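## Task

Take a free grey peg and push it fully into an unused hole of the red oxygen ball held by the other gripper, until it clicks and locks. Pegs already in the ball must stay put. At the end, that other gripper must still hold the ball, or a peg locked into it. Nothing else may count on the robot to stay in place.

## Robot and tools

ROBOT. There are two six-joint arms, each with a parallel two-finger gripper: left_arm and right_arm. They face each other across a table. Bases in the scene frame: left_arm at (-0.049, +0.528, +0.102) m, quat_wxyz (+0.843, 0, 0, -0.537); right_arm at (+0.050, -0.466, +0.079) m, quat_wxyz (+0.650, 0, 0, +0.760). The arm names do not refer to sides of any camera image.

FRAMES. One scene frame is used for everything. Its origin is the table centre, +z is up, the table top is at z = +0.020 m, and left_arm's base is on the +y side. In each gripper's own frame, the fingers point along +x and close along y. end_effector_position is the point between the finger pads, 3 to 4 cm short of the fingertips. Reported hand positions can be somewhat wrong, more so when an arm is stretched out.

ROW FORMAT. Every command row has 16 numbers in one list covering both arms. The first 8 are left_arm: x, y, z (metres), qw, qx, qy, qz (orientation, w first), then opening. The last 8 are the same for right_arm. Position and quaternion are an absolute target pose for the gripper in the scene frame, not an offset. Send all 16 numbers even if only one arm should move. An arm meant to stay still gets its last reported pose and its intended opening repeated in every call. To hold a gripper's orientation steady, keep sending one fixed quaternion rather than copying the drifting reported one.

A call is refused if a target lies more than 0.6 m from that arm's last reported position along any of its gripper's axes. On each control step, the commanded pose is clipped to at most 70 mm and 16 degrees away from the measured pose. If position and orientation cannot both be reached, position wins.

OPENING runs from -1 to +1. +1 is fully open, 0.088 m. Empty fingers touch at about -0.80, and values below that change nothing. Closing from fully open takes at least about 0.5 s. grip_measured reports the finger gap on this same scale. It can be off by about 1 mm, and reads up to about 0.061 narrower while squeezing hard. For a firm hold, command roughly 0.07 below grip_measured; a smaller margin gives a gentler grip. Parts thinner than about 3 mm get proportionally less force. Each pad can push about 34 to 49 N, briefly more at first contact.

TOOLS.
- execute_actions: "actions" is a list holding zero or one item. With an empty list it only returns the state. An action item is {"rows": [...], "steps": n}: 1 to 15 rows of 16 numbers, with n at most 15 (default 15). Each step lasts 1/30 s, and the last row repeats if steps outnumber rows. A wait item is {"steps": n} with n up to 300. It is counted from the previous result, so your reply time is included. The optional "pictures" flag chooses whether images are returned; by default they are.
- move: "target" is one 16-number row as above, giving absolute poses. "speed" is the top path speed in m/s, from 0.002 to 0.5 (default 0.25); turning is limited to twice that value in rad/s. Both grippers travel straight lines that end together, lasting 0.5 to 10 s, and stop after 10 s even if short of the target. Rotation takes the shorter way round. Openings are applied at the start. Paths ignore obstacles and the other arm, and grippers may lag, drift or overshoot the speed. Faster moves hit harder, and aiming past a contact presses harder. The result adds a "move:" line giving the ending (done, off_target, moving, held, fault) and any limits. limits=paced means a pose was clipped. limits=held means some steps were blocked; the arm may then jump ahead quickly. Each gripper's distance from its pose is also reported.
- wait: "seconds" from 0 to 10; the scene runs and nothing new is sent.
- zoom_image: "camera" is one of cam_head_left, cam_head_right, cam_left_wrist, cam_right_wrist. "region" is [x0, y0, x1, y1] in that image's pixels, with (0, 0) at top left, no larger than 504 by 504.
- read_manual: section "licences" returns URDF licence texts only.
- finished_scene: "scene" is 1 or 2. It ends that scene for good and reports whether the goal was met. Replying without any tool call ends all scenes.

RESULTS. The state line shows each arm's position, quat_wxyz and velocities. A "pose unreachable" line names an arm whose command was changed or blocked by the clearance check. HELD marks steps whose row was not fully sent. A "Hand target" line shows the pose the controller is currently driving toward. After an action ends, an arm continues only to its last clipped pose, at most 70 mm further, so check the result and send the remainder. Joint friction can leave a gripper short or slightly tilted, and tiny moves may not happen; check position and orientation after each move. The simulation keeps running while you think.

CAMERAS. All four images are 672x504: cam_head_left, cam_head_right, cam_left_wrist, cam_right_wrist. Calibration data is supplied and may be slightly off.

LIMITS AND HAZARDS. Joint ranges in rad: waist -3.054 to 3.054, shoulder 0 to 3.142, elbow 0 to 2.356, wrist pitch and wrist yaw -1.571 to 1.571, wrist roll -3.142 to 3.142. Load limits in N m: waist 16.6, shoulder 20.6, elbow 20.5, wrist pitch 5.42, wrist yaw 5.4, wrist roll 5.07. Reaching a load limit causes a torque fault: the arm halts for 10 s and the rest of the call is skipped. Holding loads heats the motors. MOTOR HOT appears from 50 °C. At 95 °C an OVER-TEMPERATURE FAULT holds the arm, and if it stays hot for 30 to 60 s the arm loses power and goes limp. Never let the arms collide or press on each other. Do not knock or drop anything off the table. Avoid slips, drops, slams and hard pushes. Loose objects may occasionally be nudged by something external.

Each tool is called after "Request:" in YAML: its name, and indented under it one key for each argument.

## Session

Request:
execute_actions:
  actions: []

Scene clock: 0.00 s of 4400.00 s.
left_arm: end_effector_position=(+0.2045, +0.1752, +0.3056) grip_measured=-0.118 end_effector_quat_wxyz=(+0.845, -0.004, -0.014, -0.535) end_effector_velocity=(-0.000, +0.000, -0.002) end_effector_angular_velocity=(+0.009, -0.002, +0.005) | right_arm: end_effector_position=(+0.0015, -0.1527, +0.4016) grip_measured=+1.000 end_effector_quat_wxyz=(+0.651, +0.015, -0.016, +0.759) end_effector_velocity=(-0.001, -0.002, -0.001) end_effector_angular_velocity=(+0.001, -0.023, +0.014)
Joint positions: left_arm=[0.279 1.622 0.644 1.008 0.274 0.001 0.033] | right_arm=[-0.003  0.855  0.655  0.245 -0.    -0.005  0.088]
Joint velocities: left_arm=[-0.002 -0.002 -0.002 -0.007 -0.007  0.007 -0.   ] | right_arm=[-0.007 -0.007 -0.002 -0.007 -0.022 -0.022 -0.   ]
Motor temperatures (°C, as the motors report them): left_arm=[23 47 28 34 23 21] | right_arm=[20 37 28 21 21 20]
Heat: left arm: hottest shoulder 47 °C (+0.0 °C/min); right arm: hottest shoulder 37 °C (+0.0 °C/min).
Hand target (left_arm): +0.205, +0.175, +0.306; +0.845, -0.004, -0.014, -0.535
Hand target (right_arm): +0.002, -0.153, +0.402; +0.651, +0.015, -0.016, +0.759
camera_calibration (this result's frames):
cam_left_wrist: T_world_to_cam=[[-0.898561, -0.437784, 0.0305444, 0.256671], [-0.18209, 0.308606, -0.933598, 0.288641], [0.399288, -0.844457, -0.357018, 0.253164], [0, 0, 0, 1]] pos_world=[0.182108, 0.237076, 0.352019]

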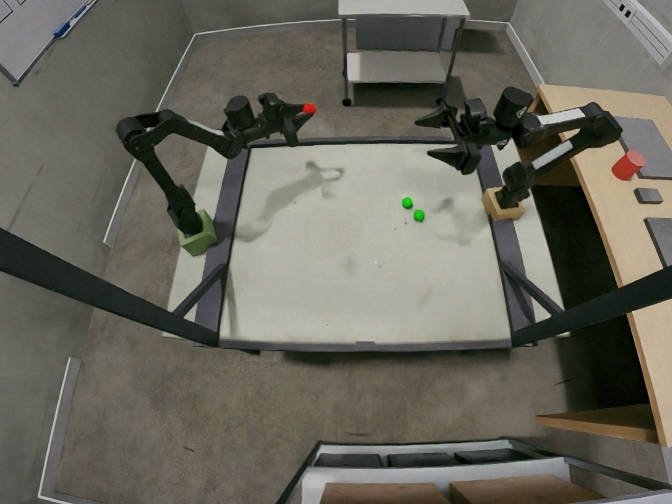

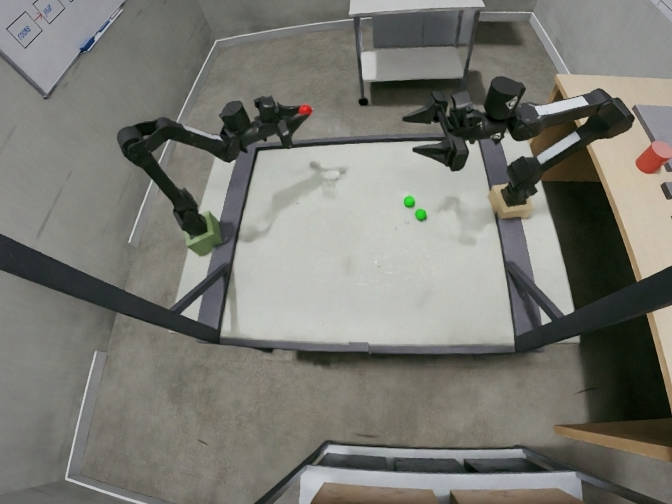

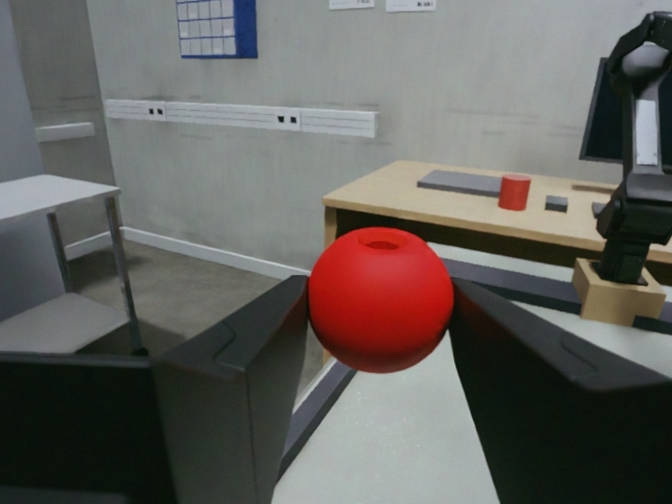

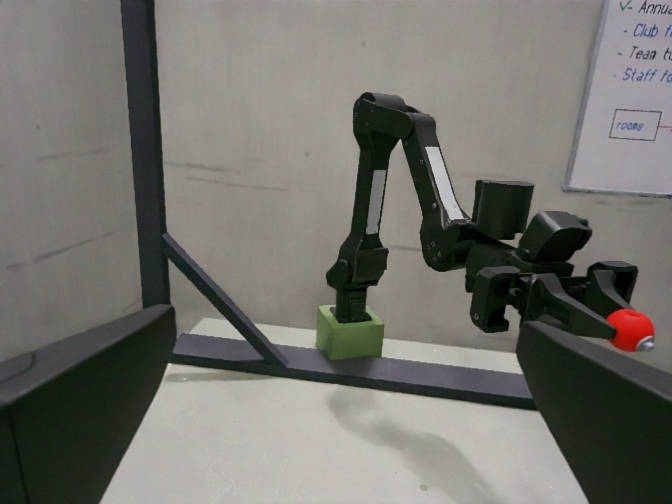

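Request:
zoom_image:
  camera: "cam_head_left"
  region: [220, 140, 510, 345]

Request:
zoom_image:
  camera: "cam_left_wrist"
  region: [290, 210, 470, 390]

Request:
zoom_image:
  camera: "cam_right_wrist"
  region: [560, 270, 672, 380]

Region (220, 140, 510, 345) of cam_head_left's 672x504 image, scaled by 1.738, with more detail than that image has; it fills the top 356 rows of this view, and the rest is white.

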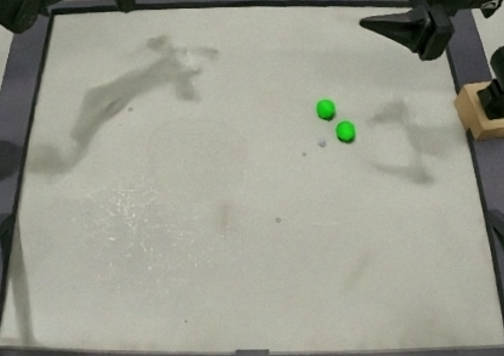

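Region (290, 210, 470, 390) of cam_left_wrist's 672x504 image, scaled by 2.800, with more detail than that image has.

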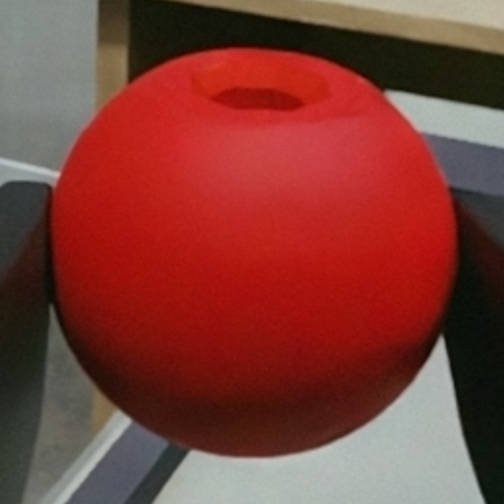

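Region (560, 270, 672, 380) of cam_right_wrist's 672x504 image, scaled by 4.500, with more detail than that image has; it fills the top 495 rows of this view, and the rest is white.

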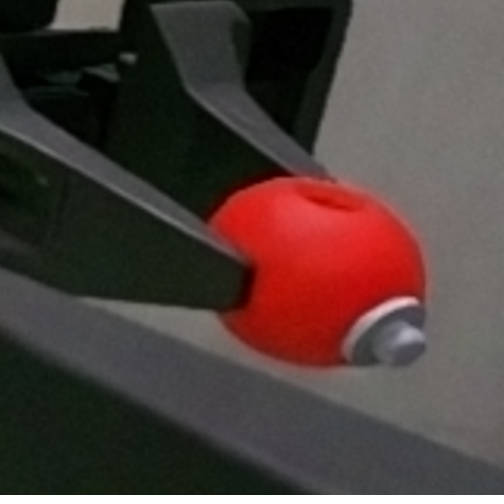

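Request:
zoom_image:
  camera: "cam_head_left"
  region: [380, 190, 440, 240]

Request:
zoom_image:
  camera: "cam_head_right"
  region: [380, 190, 440, 240]

Region (380, 190, 440, 240) of cam_head_left's 672x504 image, scaled by 8.400, with more detail than that image has.

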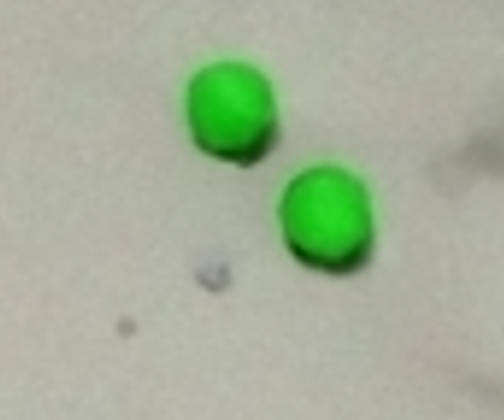

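Region (380, 190, 440, 240) of cam_head_right's 672x504 image, scaled by 8.400, with more detail than that image has.

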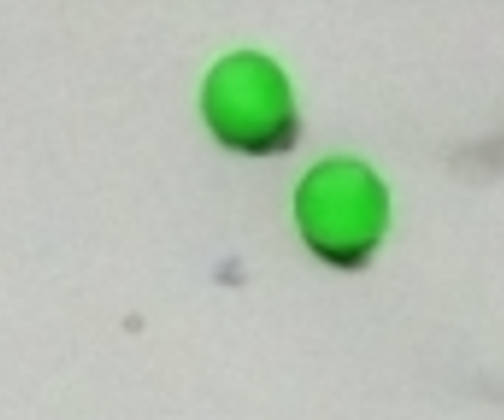

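Request:
move:
  target: [0.2045,0.1752,0.3056,0.845,-0.004,-0.014,-0.535,-0.19,-0.014,-0.121,0.125,0.3589,-0.6093,0.3589,0.6093,-0.3]
  speed: 0.3

Scene clock: 80.23 s of 4400.00 s.
left_arm: end_effector_position=(+0.2045, +0.1752, +0.3056) grip_measured=-0.118 end_effector_quat_wxyz=(+0.845, -0.004, -0.014, -0.535) end_effector_velocity=(-0.001, +0.001, +0.001) end_effector_angular_velocity=(+0.005, -0.005, +0.005) | right_arm: end_effector_position=(-0.0133, -0.1229, +0.1279) grip_measured=-0.297 end_effector_quat_wxyz=(+0.359, -0.605, +0.358, +0.614) end_effector_velocity=(-0.004, -0.000, -0.003) end_effector_angular_velocity=(-0.006, +0.021, +0.010)
Joint positions: left_arm=[0.279 1.622 0.644 1.008 0.274 0.001 0.033] | right_arm=[ 0.022  1.915  1.331 -0.976 -0.009 -0.328  0.024]
Joint velocities: left_arm=[-0.002 -0.007 -0.002 -0.007 -0.007  0.007 -0.   ] | right_arm=[ 0.002  0.007 -0.002  0.007 -0.022 -0.007 -0.   ]
Motor temperatures (°C, as the motors report them): left_arm=[23 45 31 39 23 21] | right_arm=[20 35 35 29 21 20]
Heat: left arm: hottest shoulder 45 °C (-1.0 °C/min); right arm: hottest shoulder 35 °C (-1.0 °C/min).
Hand target (left_arm): +0.204, +0.175, +0.306; +0.845, -0.004, -0.014, -0.535
Hand target (right_arm): -0.014, -0.122, +0.125; -0.356, +0.609, -0.358, -0.612
Off the commanded pose (left_arm): 0.000 m, 0 deg.
Off the commanded pose (right_arm): 0.004 m, 1 deg.
After step 90, 73.97 s passed at rest.
move: done
camera_calibration (this result's frames):
cam_left_wrist: T_world_to_cam=[[-0.898561, -0.437784, 0.0305444, 0.256671], [-0.18209, 0.308606, -0.933598, 0.288641], [0.399288, -0.844457, -0.357018, 0.253164], [0, 0, 0, 1]] pos_world=[0.182108, 0.237076, 0.352019]
cam_right_wrist: T_world_to_cam=[[0.836931, 0.547159, 0.0127959, 0.0789464], [0.518132, -0.799629, 0.303535, -0.0971637], [0.176314, -0.247408, -0.952734, 0.17323], [0, 0, 0, 1]] pos_world=[-0.046272, -0.0780327, 0.193525]

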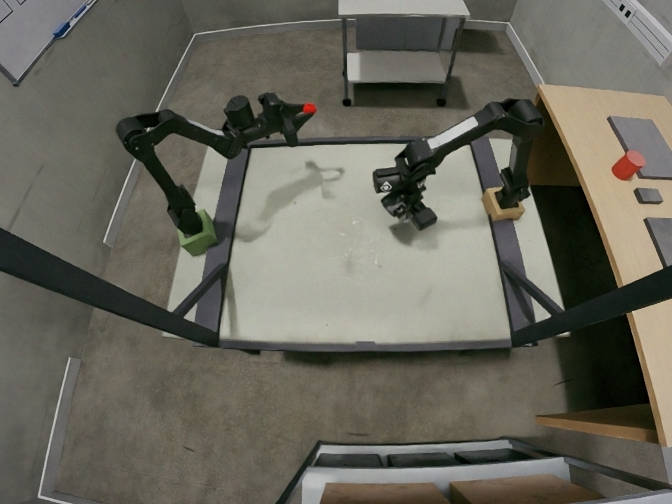

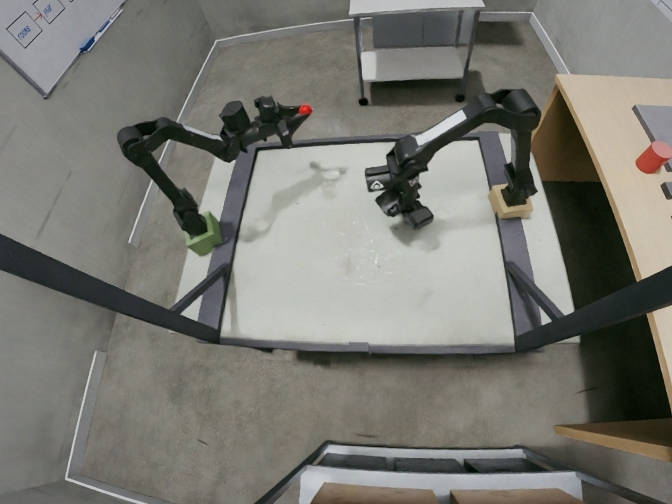

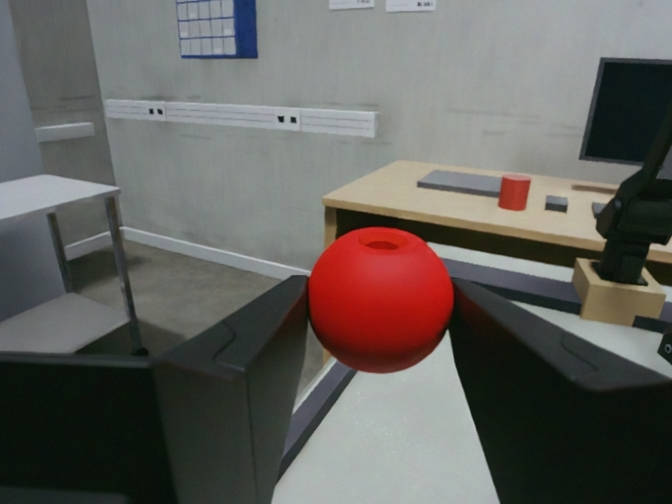

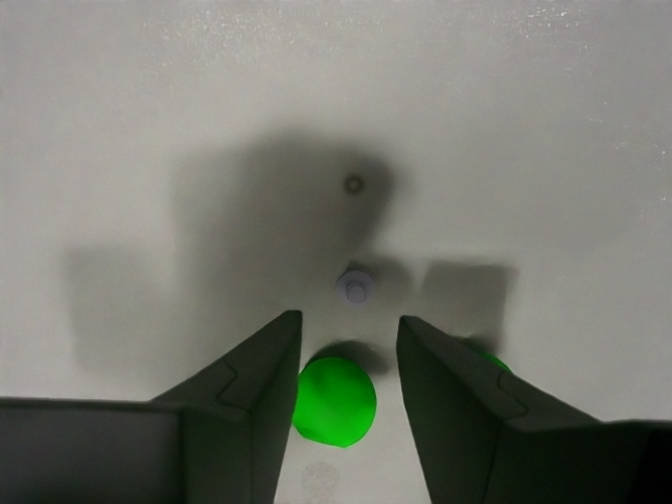

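Request:
zoom_image:
  camera: "cam_right_wrist"
  region: [320, 255, 390, 325]

Region (320, 255, 390, 325) of cam_right_wrist's 672x504 image, scaled by 7.200, with more detail than that image has.

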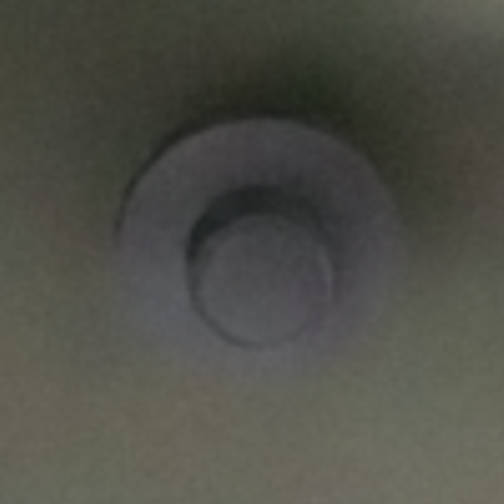

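Request:
move:
  target: [0.2045,0.1752,0.3056,0.845,-0.004,-0.014,-0.535,-0.19,0.0003,-0.1302,0.091,0.3589,-0.6093,0.3589,0.6093,-0.55]
  speed: 0.08

Request:
zoom_image:
  camera: "cam_right_wrist"
  region: [300, 250, 400, 350]

Scene clock: 105.83 s of 4400.00 s.
left_arm: end_effector_position=(+0.2045, +0.1752, +0.3056) grip_measured=-0.118 end_effector_quat_wxyz=(+0.845, -0.004, -0.014, -0.535) end_effector_velocity=(+0.001, +0.002, -0.002) end_effector_angular_velocity=(+0.002, +0.012, +0.010) | right_arm: end_effector_position=(-0.0015, -0.1269, +0.0973) grip_measured=-0.547 end_effector_quat_wxyz=(+0.364, -0.604, +0.354, +0.615) end_effector_velocity=(+0.001, -0.005, +0.000) end_effector_angular_velocity=(-0.023, +0.004, +0.005)
Joint positions: left_arm=[0.279 1.622 0.644 1.008 0.274 0.001 0.033] | right_arm=[-0.008  1.933  1.223 -0.841 -0.004 -0.357  0.012]
Joint velocities: left_arm=[ 0.002 -0.002 -0.002 -0.007 -0.007 -0.007 -0.   ] | right_arm=[-0.002 -0.002 -0.002 -0.022 -0.007 -0.007 -0.   ]
Motor temperatures (°C, as the motors report them): left_arm=[23 45 32 39 23 21] | right_arm=[20 39 35 26 21 20]
Heat: left arm: hottest shoulder 45 °C (-1.0 °C/min); right arm: hottest shoulder 39 °C (+4.0 °C/min).
Hand target (left_arm): +0.204, +0.175, +0.306; +0.845, -0.004, -0.014, -0.535
Hand target (right_arm): +0.000, -0.130, +0.091; -0.359, +0.609, -0.359, -0.609
Off the commanded pose (left_arm): 0.000 m, 0 deg.
Off the commanded pose (right_arm): 0.007 m, 1 deg.
After step 90, 21.77 s passed at rest.
move: done
camera_calibration (this result's frames):
cam_left_wrist: T_world_to_cam=[[-0.898561, -0.437784, 0.0305444, 0.256671], [-0.18209, 0.308606, -0.933598, 0.288641], [0.399288, -0.844457, -0.357018, 0.253164], [0, 0, 0, 1]] pos_world=[0.182108, 0.237076, 0.352019]
cam_right_wrist: T_world_to_cam=[[0.837535, 0.545949, 0.0217814, 0.0706928], [0.516054, -0.803512, 0.296742, -0.0969758], [0.179508, -0.237292, -0.954709, 0.142528], [0, 0, 0, 1]] pos_world=[-0.0347478, -0.0826952, 0.16331]

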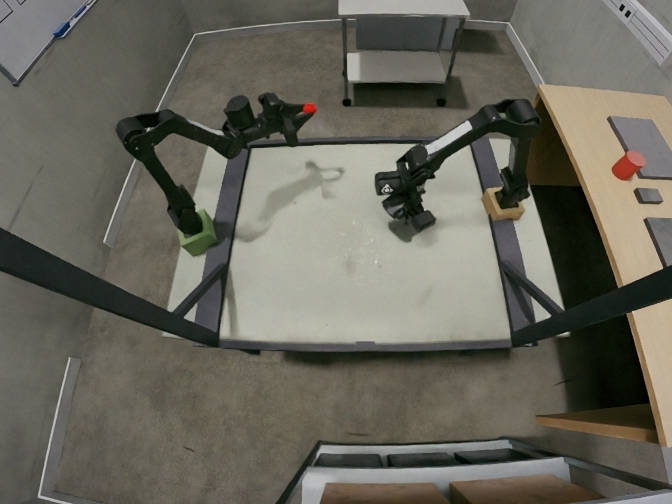

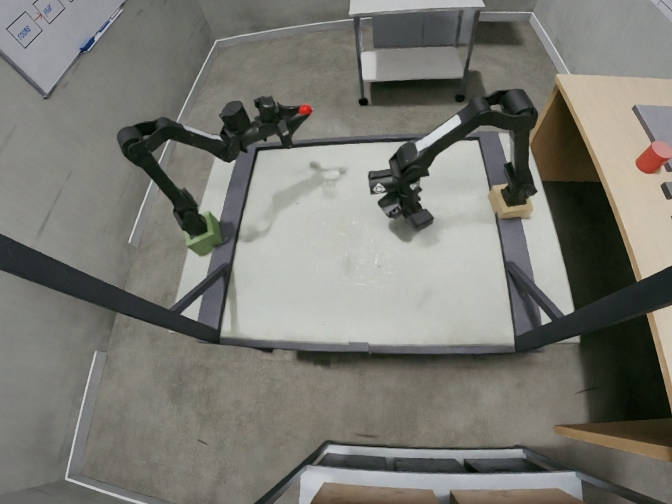

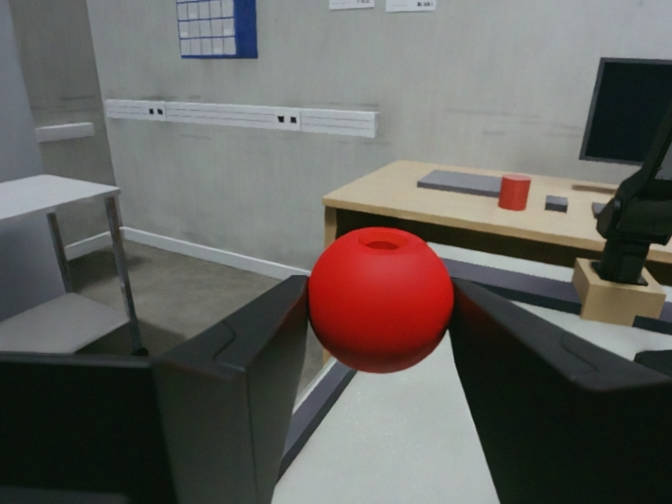

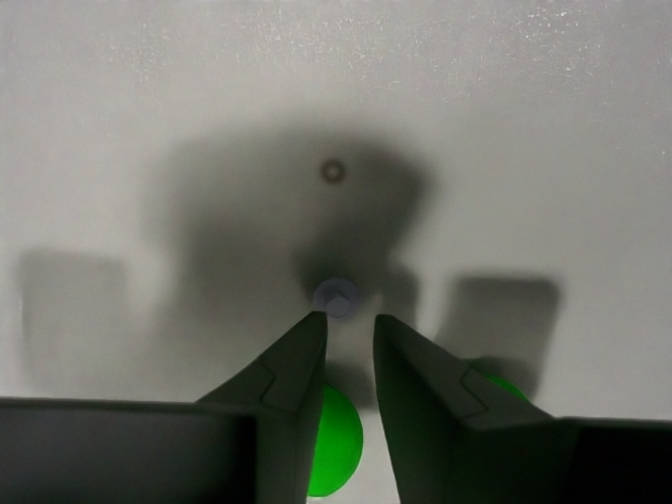

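Region (300, 250, 400, 350) of cam_right_wrist's 672x504 image, scaled by 5.040, with more detail than that image has.

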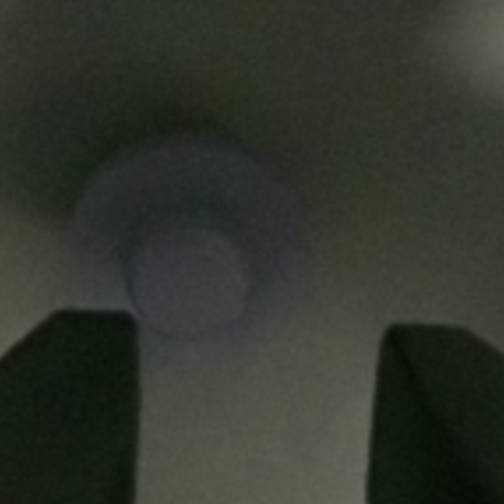

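Request:
move:
  target: [0.2045,0.1752,0.3056,0.845,-0.004,-0.014,-0.535,-0.19,0.0003,-0.1347,0.0635,0.3531,-0.6140,0.3647,0.6046,-0.55]
  speed: 0.05

Request:
zoom_image:
  camera: "cam_right_wrist"
  region: [300, 280, 400, 380]

Scene clock: 152.97 s of 4400.00 s.
left_arm: end_effector_position=(+0.2045, +0.1752, +0.3056) grip_measured=-0.118 end_effector_quat_wxyz=(+0.845, -0.004, -0.014, -0.535) end_effector_velocity=(-0.000, +0.000, -0.002) end_effector_angular_velocity=(+0.002, +0.012, +0.005) | right_arm: end_effector_position=(-0.0009, -0.1307, +0.0697) grip_measured=-0.547 end_effector_quat_wxyz=(+0.358, -0.609, +0.360, +0.610) end_effector_velocity=(-0.001, +0.003, +0.001) end_effector_angular_velocity=(+0.011, +0.009, +0.005)
Joint positions: left_arm=[0.279 1.622 0.644 1.008 0.274 0.001 0.033] | right_arm=[-0.008  1.987  1.176 -0.761 -0.003 -0.357  0.012]
Joint velocities: left_arm=[-0.002 -0.002 -0.002 -0.007 -0.007 -0.007 -0.   ] | right_arm=[-0.002 -0.002  0.002  0.007 -0.007 -0.007 -0.   ]
Motor temperatures (°C, as the motors report them): left_arm=[23 44 32 39 23 21] | right_arm=[20 41 32 24 21 20]
Heat: left arm: hottest shoulder 44 °C (-1.0 °C/min); right arm: hottest shoulder 41 °C (+4.0 °C/min).
Hand target (left_arm): +0.204, +0.175, +0.306; +0.845, -0.004, -0.014, -0.535
Hand target (right_arm): +0.000, -0.135, +0.064; -0.353, +0.614, -0.365, -0.605
Off the commanded pose (left_arm): 0.000 m, 0 deg.
Off the commanded pose (right_arm): 0.007 m, 1 deg.
After step 90, 43.10 s passed at rest.
move: done
camera_calibration (this result's frames):
cam_left_wrist: T_world_to_cam=[[-0.898561, -0.437784, 0.0305444, 0.256671], [-0.18209, 0.308606, -0.933598, 0.288641], [0.399288, -0.844457, -0.357018, 0.253164], [0, 0, 0, 1]] pos_world=[0.182108, 0.237076, 0.352019]
cam_right_wrist: T_world_to_cam=[[0.837268, 0.546625, 0.0135697, 0.0735337], [0.515303, -0.797107, 0.314775, -0.0926549], [0.18288, -0.256558, -0.949069, 0.112244], [0, 0, 0, 1]] pos_world=[-0.0343491, -0.0852541, 0.134695]

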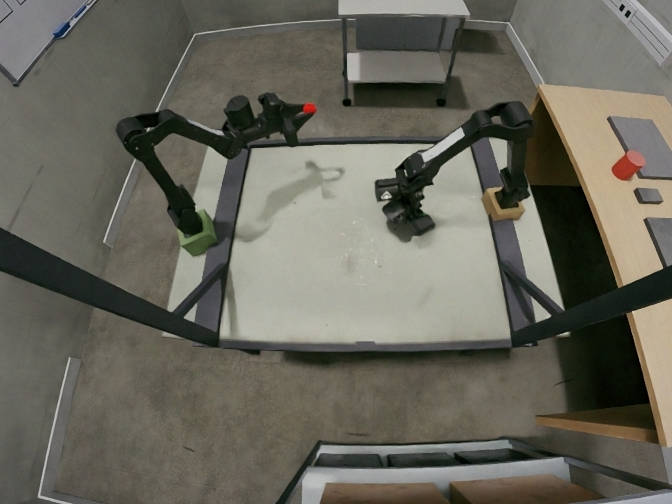

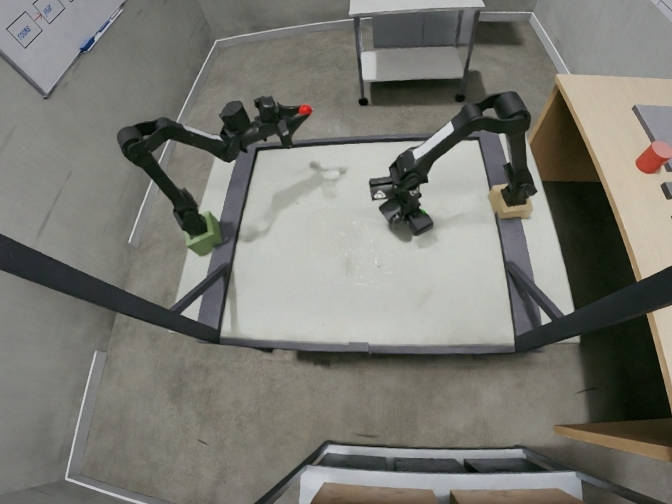

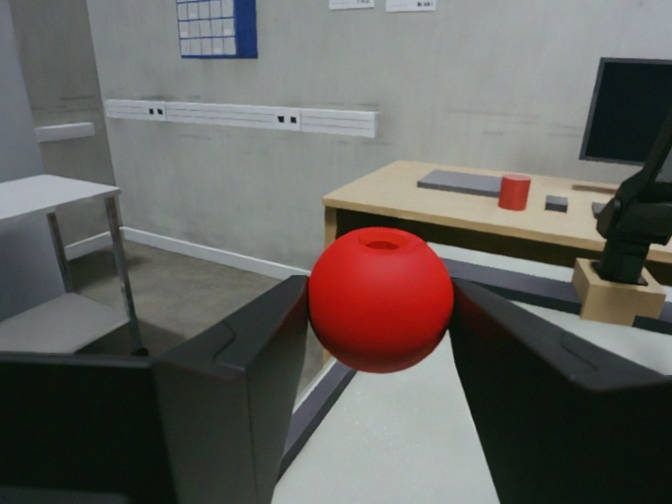

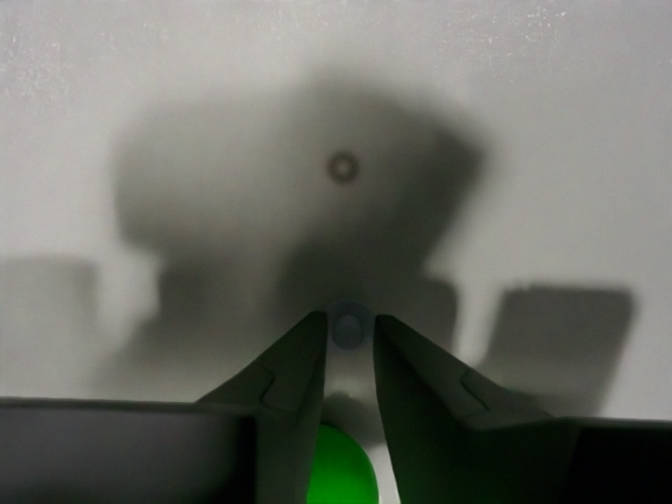

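Region (300, 280, 400, 380) of cam_right_wrist's 672x504 image, scaled by 5.040, with more detail than that image has.

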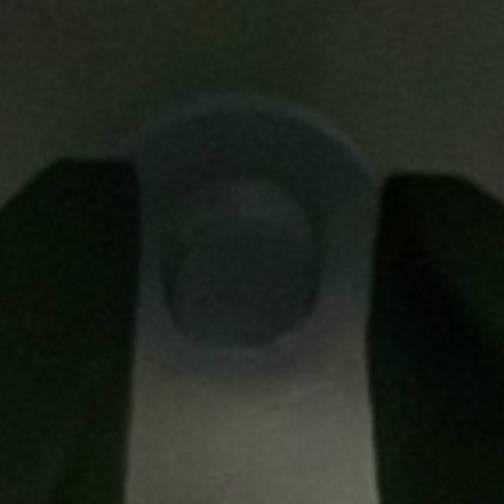

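Request:
execute_actions:
  actions:
    - {"rows": [ [0.2045,0.1752,0.3056,0.845,-0.004,-0.014,-0.535,-0.19,0.0003,-0.1347,0.0623,0.3531,-0.6140,0.3647,0.6046,-0.55], [0.2045,0.1752,0.3056,0.845,-0.004,-0.014,-0.535,-0.19,0.0003,-0.1347,0.0611,0.3531,-0.6140,0.3647,0.6046,-0.55], [0.2045,0.1752,0.3056,0.845,-0.004,-0.014,-0.535,-0.19,0.0003,-0.1348,0.0599,0.3531,-0.6140,0.3647,0.6046,-0.55], [0.2045,0.1752,0.3056,0.845,-0.004,-0.014,-0.535,-0.19,0.0003,-0.1348,0.0587,0.3531,-0.6140,0.3647,0.6046,-0.55], [0.2045,0.1752,0.3056,0.845,-0.004,-0.014,-0.535,-0.19,0.0003,-0.1349,0.0575,0.3531,-0.6140,0.3647,0.6046,-0.55], [0.2045,0.1752,0.3056,0.845,-0.004,-0.014,-0.535,-0.19,0.0003,-0.1349,0.0563,0.3531,-0.6140,0.3647,0.6046,-0.55], [0.2045,0.1752,0.3056,0.845,-0.004,-0.014,-0.535,-0.19,0.0003,-0.1350,0.0551,0.3531,-0.6140,0.3647,0.6046,-0.55], [0.2045,0.1752,0.3056,0.845,-0.004,-0.014,-0.535,-0.19,0.0003,-0.1350,0.0540,0.3531,-0.6140,0.3647,0.6046,-0.55], [0.2045,0.1752,0.3056,0.845,-0.004,-0.014,-0.535,-0.19,0.0003,-0.1350,0.0540,0.3531,-0.6140,0.3647,0.6046,-0.55], [0.2045,0.1752,0.3056,0.845,-0.004,-0.014,-0.535,-0.19,0.0003,-0.1350,0.0540,0.3531,-0.6140,0.3647,0.6046,-0.55], [0.2045,0.1752,0.3056,0.845,-0.004,-0.014,-0.535,-0.19,0.0003,-0.1350,0.0540,0.3531,-0.6140,0.3647,0.6046,-0.55], [0.2045,0.1752,0.3056,0.845,-0.004,-0.014,-0.535,-0.19,0.0003,-0.1350,0.0540,0.3531,-0.6140,0.3647,0.6046,-0.55], [0.2045,0.1752,0.3056,0.845,-0.004,-0.014,-0.535,-0.19,0.0003,-0.1350,0.0540,0.3531,-0.6140,0.3647,0.6046,-0.55], [0.2045,0.1752,0.3056,0.845,-0.004,-0.014,-0.535,-0.19,0.0003,-0.1350,0.0540,0.3531,-0.6140,0.3647,0.6046,-0.62], [0.2045,0.1752,0.3056,0.845,-0.004,-0.014,-0.535,-0.19,0.0003,-0.1350,0.0540,0.3531,-0.6140,0.3647,0.6046,-0.78] ], "steps": 15}
  pictures: false

Request:
execute_actions:
  actions:
    - {"steps": 10}

Scene clock: 164.33 s of 4400.00 s.
left_arm: end_effector_position=(+0.2045, +0.1752, +0.3056) grip_measured=-0.118 end_effector_quat_wxyz=(+0.845, -0.004, -0.014, -0.535) end_effector_velocity=(-0.003, -0.000, -0.003) end_effector_angular_velocity=(+0.010, +0.018, -0.010) | right_arm: end_effector_position=(-0.0016, -0.1285, +0.0654) grip_measured=-0.608 end_effector_quat_wxyz=(+0.361, -0.606, +0.356, +0.613) end_effector_velocity=(-0.010, +0.009, +0.000) end_effector_angular_velocity=(+0.043, +0.058, -0.004)
Joint positions: left_arm=[0.279 1.622 0.644 1.008 0.274 0.001 0.033] | right_arm=[-0.007  1.995  1.168 -0.732 -0.004 -0.357  0.009]
Joint velocities: left_arm=[-0.002 -0.007 -0.002 -0.022  0.007 -0.007 -0.   ] | right_arm=[ 0.002 -0.002 -0.002  0.051 -0.051  0.007 -0.098]
Motor temperatures (°C, as the motors report them): left_arm=[23 44 32 39 23 21] | right_arm=[20 41 32 23 21 20]
Heat: left arm: hottest shoulder 44 °C (-1.0 °C/min); right arm: hottest shoulder 41 °C (+2.0 °C/min).
Hand target (left_arm): +0.204, +0.175, +0.306; +0.845, -0.004, -0.014, -0.535
Hand target (right_arm): +0.000, -0.135, +0.054; -0.353, +0.614, -0.365, -0.605
Off the commanded pose (left_arm): 0.000 m, 0 deg.
Off the commanded pose (right_arm): 0.013 m, 2 deg.
Steps of this call (steps 1 to 90: nothing new was sent; then 7.87 s passed at rest; steps 91 to 105: all 15 steps of this action). Readings (end_effector_position):
91: left_arm (+0.2045, +0.1752, +0.3056) | right_arm (-0.0009, -0.1306, +0.0696)
92: left_arm (+0.2045, +0.1752, +0.3056) | right_arm (-0.0010, -0.1303, +0.0694)
94: left_arm (+0.2045, +0.1752, +0.3056) | right_arm (-0.0010, -0.1299, +0.0683)
98: left_arm (+0.2045, +0.1752, +0.3056) | right_arm (-0.0011, -0.1292, +0.0658)
105: the state above

Scene clock: 164.67 s of 4400.00 s.
left_arm: end_effector_position=(+0.2045, +0.1752, +0.3056) grip_measured=-0.118 end_effector_quat_wxyz=(+0.845, -0.004, -0.014, -0.535) end_effector_velocity=(-0.001, +0.001, +0.001) end_effector_angular_velocity=(-0.001, +0.008, +0.005) | right_arm: end_effector_position=(-0.0019, -0.1283, +0.0654) grip_measured=-0.715 end_effector_quat_wxyz=(+0.361, -0.606, +0.356, +0.614) end_effector_velocity=(+0.000, -0.002, +0.000) end_effector_angular_velocity=(-0.008, +0.006, +0.020)
Joint positions: left_arm=[0.279 1.622 0.644 1.008 0.274 0.001 0.033] | right_arm=[-0.006  1.995  1.168 -0.731 -0.004 -0.357  0.004]
Joint velocities: left_arm=[-0.002 -0.007 -0.002 -0.007 -0.007 -0.007  0.   ] | right_arm=[-0.002 -0.002 -0.002 -0.007 -0.007 -0.022 -0.   ]
Motor temperatures (°C, as the motors report them): left_arm=[23 44 32 39 23 21] | right_arm=[20 41 32 23 21 20]
Heat: left arm: hottest shoulder 44 °C (-1.0 °C/min); right arm: hottest shoulder 41 °C (+2.0 °C/min).
Hand target (left_arm): +0.204, +0.175, +0.306; +0.845, -0.004, -0.014, -0.535
Hand target (right_arm): +0.000, -0.135, +0.054; -0.353, +0.614, -0.365, -0.605
Off the commanded pose (left_arm): 0.000 m, 0 deg.
Off the commanded pose (right_arm): 0.013 m, 2 deg.
Steps of this call (steps 1 to 10: nothing new was sent). Readings (end_effector_position):
1: left_arm (+0.2045, +0.1752, +0.3056) | right_arm (-0.0018, -0.1283, +0.0654)
2: left_arm (+0.2045, +0.1752, +0.3056) | right_arm (-0.0019, -0.1283, +0.0654)
4: left_arm (+0.2045, +0.1752, +0.3056) | right_arm (-0.0019, -0.1283, +0.0654)
8: left_arm (+0.2045, +0.1752, +0.3056) | right_arm (-0.0019, -0.1283, +0.0654)
10: the state above
camera_calibration (this result's frames):
cam_left_wrist: T_world_to_cam=[[-0.898561, -0.437784, 0.0305444, 0.256671], [-0.18209, 0.308606, -0.933598, 0.288641], [0.399288, -0.844457, -0.357018, 0.253164], [0, 0, 0, 1]] pos_world=[0.182108, 0.237076, 0.352019]
cam_right_wrist: T_world_to_cam=[[0.836475, 0.547689, 0.0185875, 0.0729068], [0.517393, -0.800473, 0.30257, -0.0884685], [0.180593, -0.243475, -0.952946, 0.110935], [0, 0, 0, 1]] pos_world=[-0.0352459, -0.083737, 0.131128]

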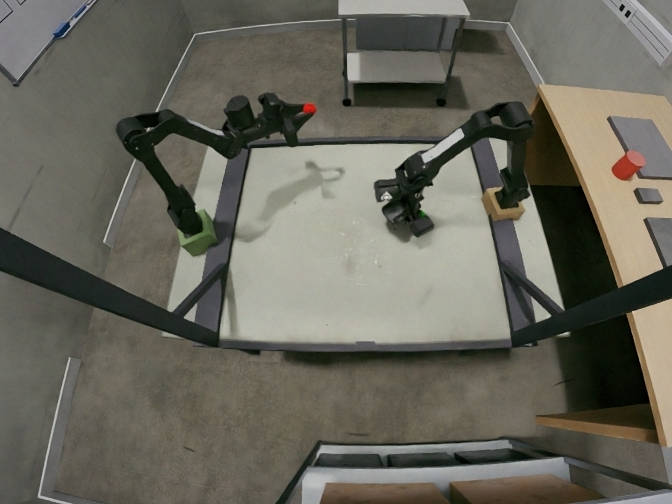

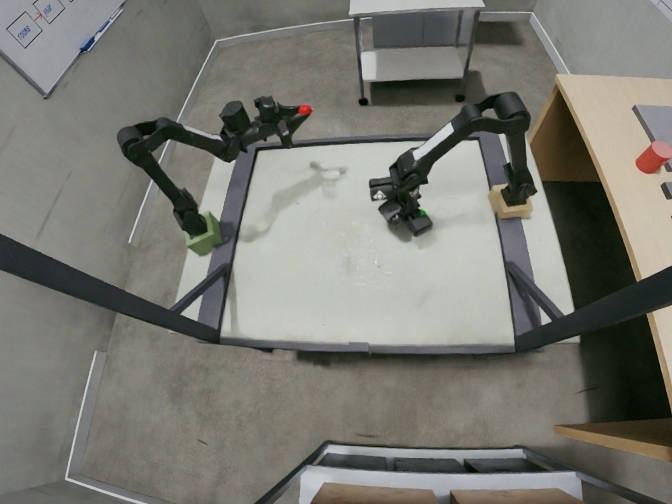

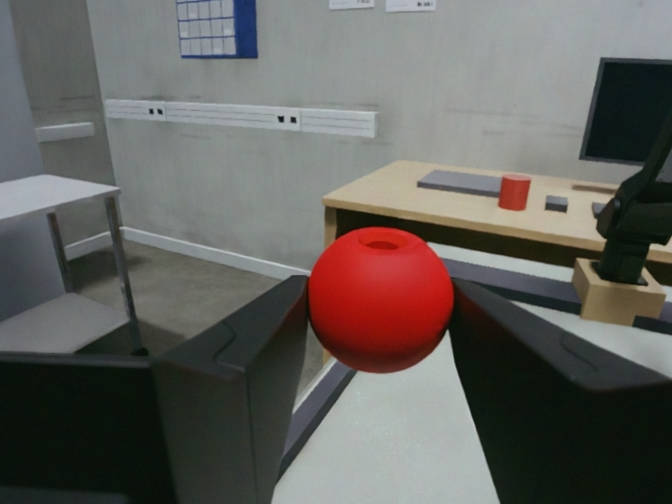

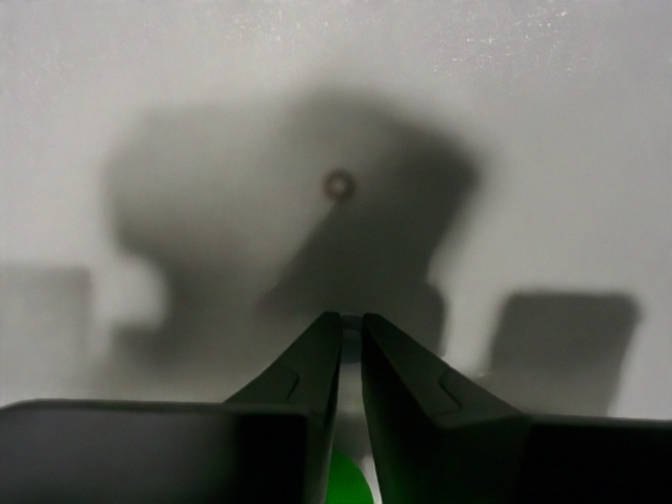

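Request:
zoom_image:
  camera: "cam_right_wrist"
  region: [310, 295, 390, 385]

Region (310, 295, 390, 385) of cam_right_wrist's 672x504 image, scaled by 5.600, with more detail than that image has.

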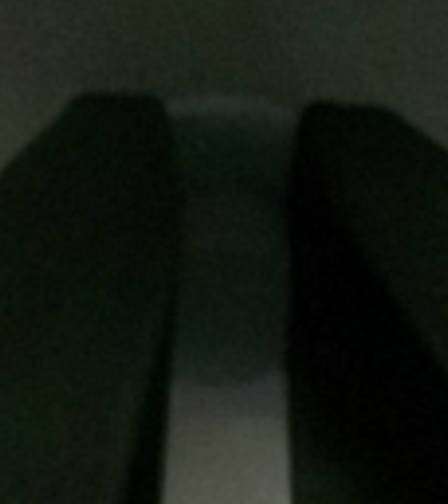

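Request:
execute_actions:
  actions:
    - {"rows": [ [0.2045,0.1752,0.3056,0.845,-0.004,-0.014,-0.535,-0.19,-0.0010,-0.1310,0.0600,0.356,-0.611,0.361,0.608,-0.78], [0.2045,0.1752,0.3056,0.845,-0.004,-0.014,-0.535,-0.19,-0.0019,-0.1283,0.0654,0.3589,-0.6093,0.3589,0.6093,-0.78], [0.2045,0.1752,0.3056,0.845,-0.004,-0.014,-0.535,-0.19,-0.0019,-0.1283,0.0690,0.3589,-0.6093,0.3589,0.6093,-0.78], [0.2045,0.1752,0.3056,0.845,-0.004,-0.014,-0.535,-0.19,-0.0019,-0.1283,0.0720,0.3589,-0.6093,0.3589,0.6093,-0.78], [0.2045,0.1752,0.3056,0.845,-0.004,-0.014,-0.535,-0.19,-0.0019,-0.1283,0.0750,0.3589,-0.6093,0.3589,0.6093,-0.78], [0.2045,0.1752,0.3056,0.845,-0.004,-0.014,-0.535,-0.19,-0.0019,-0.1283,0.0780,0.3589,-0.6093,0.3589,0.6093,-0.78], [0.2045,0.1752,0.3056,0.845,-0.004,-0.014,-0.535,-0.19,-0.0019,-0.1283,0.0810,0.3589,-0.6093,0.3589,0.6093,-0.78], [0.2045,0.1752,0.3056,0.845,-0.004,-0.014,-0.535,-0.19,-0.0019,-0.1283,0.0840,0.3589,-0.6093,0.3589,0.6093,-0.78], [0.2045,0.1752,0.3056,0.845,-0.004,-0.014,-0.535,-0.19,-0.0019,-0.1283,0.0870,0.3589,-0.6093,0.3589,0.6093,-0.78] ], "steps": 12}
  pictures: false

Request:
move:
  target: [-0.0295,-0.0487,0.1200,0.3007,0,0,-0.9537,-0.19,-0.0583,-0.0616,0.2150,-0.2706,-0.6533,-0.2706,0.6533,-0.78]
  speed: 0.3

Scene clock: 211.43 s of 4400.00 s.
left_arm: end_effector_position=(+0.2045, +0.1752, +0.3056) grip_measured=-0.118 end_effector_quat_wxyz=(+0.845, -0.004, -0.014, -0.535) end_effector_velocity=(+0.000, -0.000, +0.000) end_effector_angular_velocity=(-0.001, +0.008, +0.005) | right_arm: end_effector_position=(-0.0013, -0.1315, +0.0794) grip_measured=-0.715 end_effector_quat_wxyz=(+0.354, -0.612, +0.364, +0.607) end_effector_velocity=(-0.002, +0.029, +0.058) end_effector_angular_velocity=(+0.134, +0.013, +0.005)
Joint positions: left_arm=[0.279 1.622 0.644 1.008 0.274 0.001 0.033] | right_arm=[-0.006  1.976  1.205 -0.815 -0.003 -0.356  0.004]
Joint velocities: left_arm=[-0.002 -0.002  0.002 -0.007 -0.007 -0.007 -0.   ] | right_arm=[-0.002 -0.115  0.1   -0.081  0.007 -0.007 -0.   ]
Motor temperatures (°C, as the motors report them): left_arm=[23 44 32 39 23 21] | right_arm=[20 39 30 24 21 20]
Heat: left arm: hottest shoulder 44 °C (+0.0 °C/min); right arm: hottest shoulder 39 °C (-2.0 °C/min).
Hand target (left_arm): +0.204, +0.175, +0.306; +0.845, -0.004, -0.014, -0.535
Hand target (right_arm): -0.002, -0.128, +0.087; -0.359, +0.609, -0.359, -0.609
Off the commanded pose (left_arm): 0.000 m, 0 deg.
Off the commanded pose (right_arm): 0.008 m, 1 deg.
Steps of this call (steps 1 to 90: nothing new was sent; then 43.37 s passed at rest; steps 91 to 102: all 12 steps of this action). Readings (end_effector_position):
91: left_arm (+0.2045, +0.1752, +0.3056) | right_arm (-0.0019, -0.1284, +0.0654)
92: left_arm (+0.2045, +0.1752, +0.3056) | right_arm (-0.0019, -0.1282, +0.0658)
94: left_arm (+0.2045, +0.1752, +0.3056) | right_arm (-0.0019, -0.1280, +0.0674)
98: left_arm (+0.2045, +0.1752, +0.3056) | right_arm (-0.0011, -0.1326, +0.0708)
102: the state above

Scene clock: 215.40 s of 4400.00 s.
left_arm: end_effector_position=(-0.0303, -0.0503, +0.1286) grip_measured=-0.118 end_effector_quat_wxyz=(+0.302, -0.000, -0.009, -0.953) end_effector_velocity=(-0.001, +0.000, -0.003) end_effector_angular_velocity=(+0.020, +0.013, +0.005) | right_arm: end_effector_position=(-0.0570, -0.0629, +0.2193) grip_measured=-0.715 end_effector_quat_wxyz=(+0.265, +0.654, +0.273, -0.654) end_effector_velocity=(+0.002, +0.002, +0.000) end_effector_angular_velocity=(+0.009, -0.005, +0.005)
Joint positions: left_arm=[-0.157  2.759  1.738  1.039  1.236 -0.001  0.033] | right_arm=[ 0.102  2.15   2.045 -1.455 -0.001 -2.093  0.004]
Joint velocities: left_arm=[-0.002  0.002 -0.007  0.007 -0.007 -0.022 -0.   ] | right_arm=[-0.002 -0.002 -0.002  0.007  0.007 -0.007 -0.   ]
Motor temperatures (°C, as the motors report them): left_arm=[23 44 32 39 23 21] | right_arm=[20 40 31 23 21 20]
Heat: left arm: hottest shoulder 44 °C (+0.0 °C/min); right arm: hottest shoulder 40 °C (-1.0 °C/min).
Hand target (left_arm): -0.031, -0.050, +0.120; -0.301, +0.001, +0.000, +0.954
Hand target (right_arm): -0.058, -0.062, +0.215; +0.271, +0.653, +0.271, -0.653
Off the commanded pose (left_arm): 0.009 m, 1 deg.
Off the commanded pose (right_arm): 0.005 m, 1 deg.
move: off_target (left_arm)
camera_calibration (this result's frames):
cam_left_wrist: T_world_to_cam=[[-0.586129, 0.809894, 0.0228987, 0.0255581], [0.293952, 0.238903, -0.925483, 0.160084], [-0.755013, -0.535721, -0.378098, 0.0766149], [0, 0, 0, 1]] pos_world=[0.0257686, -0.0178997, 0.176538]
cam_right_wrist: T_world_to_cam=[[-0.753185, 0.657272, 0.0265641, -0.00519496], [0.629324, 0.708229, 0.319943, 0.0433121], [0.191476, 0.257694, -0.947064, 0.31427], [0, 0, 0, 1]] pos_world=[-0.0913453, -0.108246, 0.283915]

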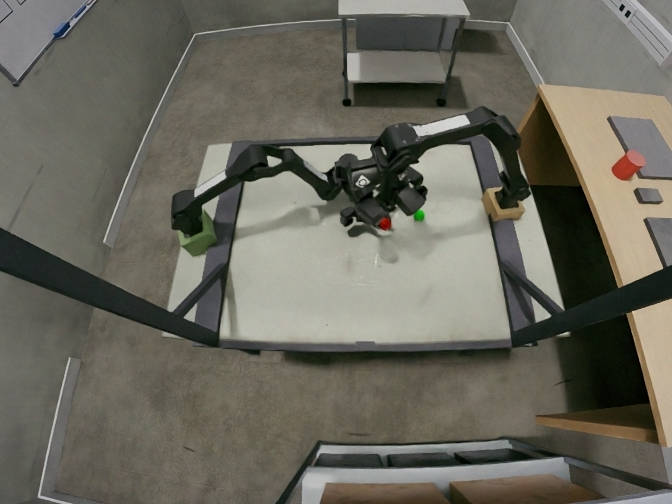

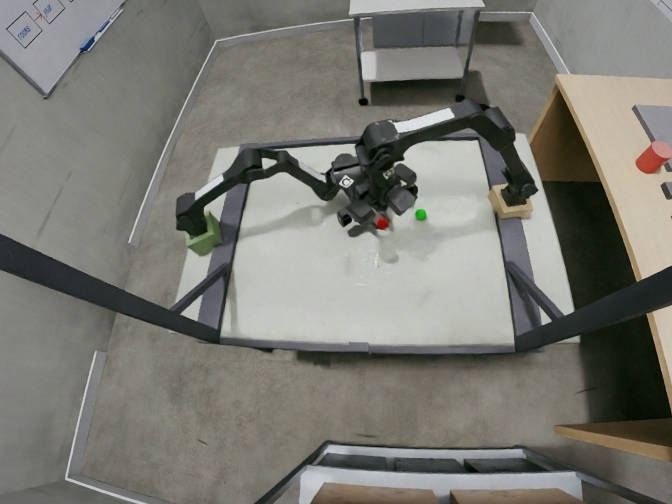

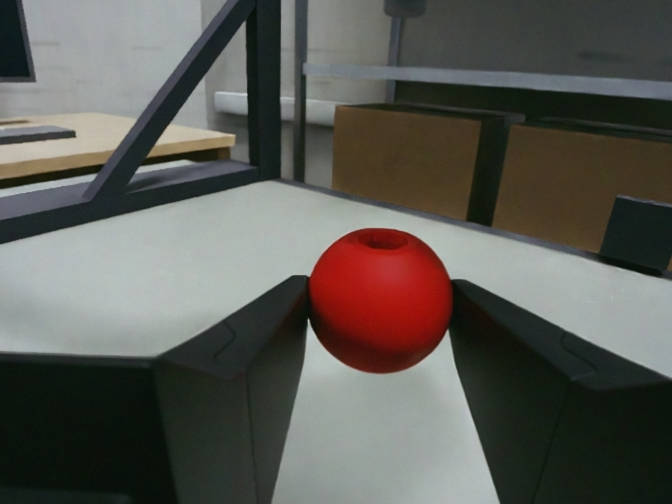

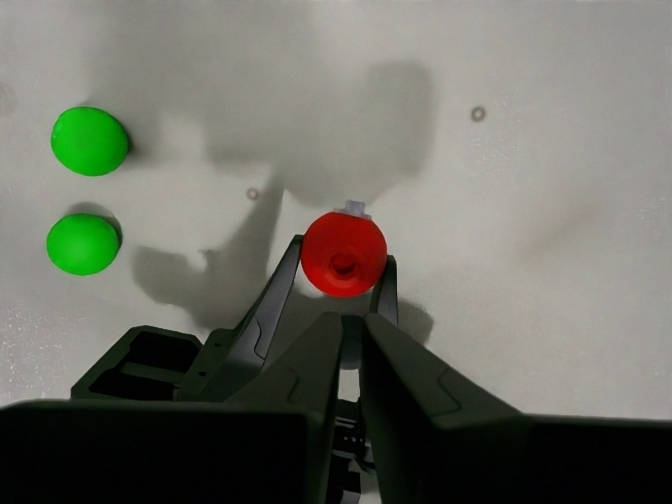

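Request:
zoom_image:
  camera: "cam_right_wrist"
  region: [290, 195, 400, 305]

Request:
zoom_image:
  camera: "cam_right_wrist"
  region: [310, 295, 390, 385]

Request:
zoom_image:
  camera: "cam_left_wrist"
  region: [350, 0, 470, 60]

Request:
zoom_image:
  camera: "cam_left_wrist"
  region: [330, 215, 430, 275]

Region (290, 195, 400, 305) of cam_right_wrist's 672x504 image, scaled by 4.582, with more detail than that image has.

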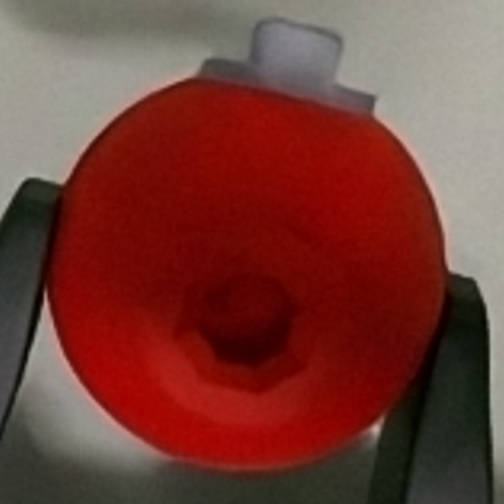

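Region (310, 295, 390, 385) of cam_right_wrist's 672x504 image, scaled by 5.600, with more detail than that image has.

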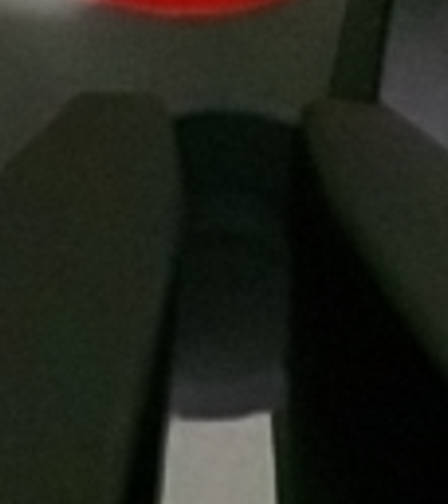

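Region (350, 0, 470, 60) of cam_left_wrist's 672x504 image, scaled by 4.200, with more detail than that image has.

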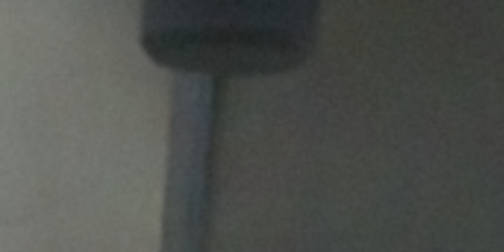

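Region (330, 215, 430, 275) of cam_left_wrist's 672x504 image, scaled by 5.040, with more detail than that image has; it fills the top 302 rows of this view, and the rest is white.

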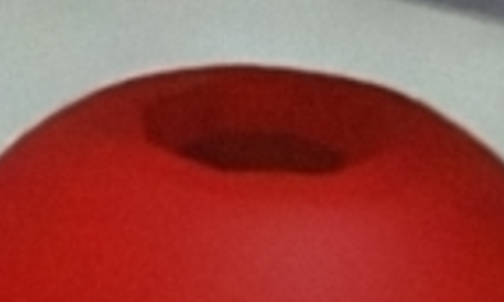

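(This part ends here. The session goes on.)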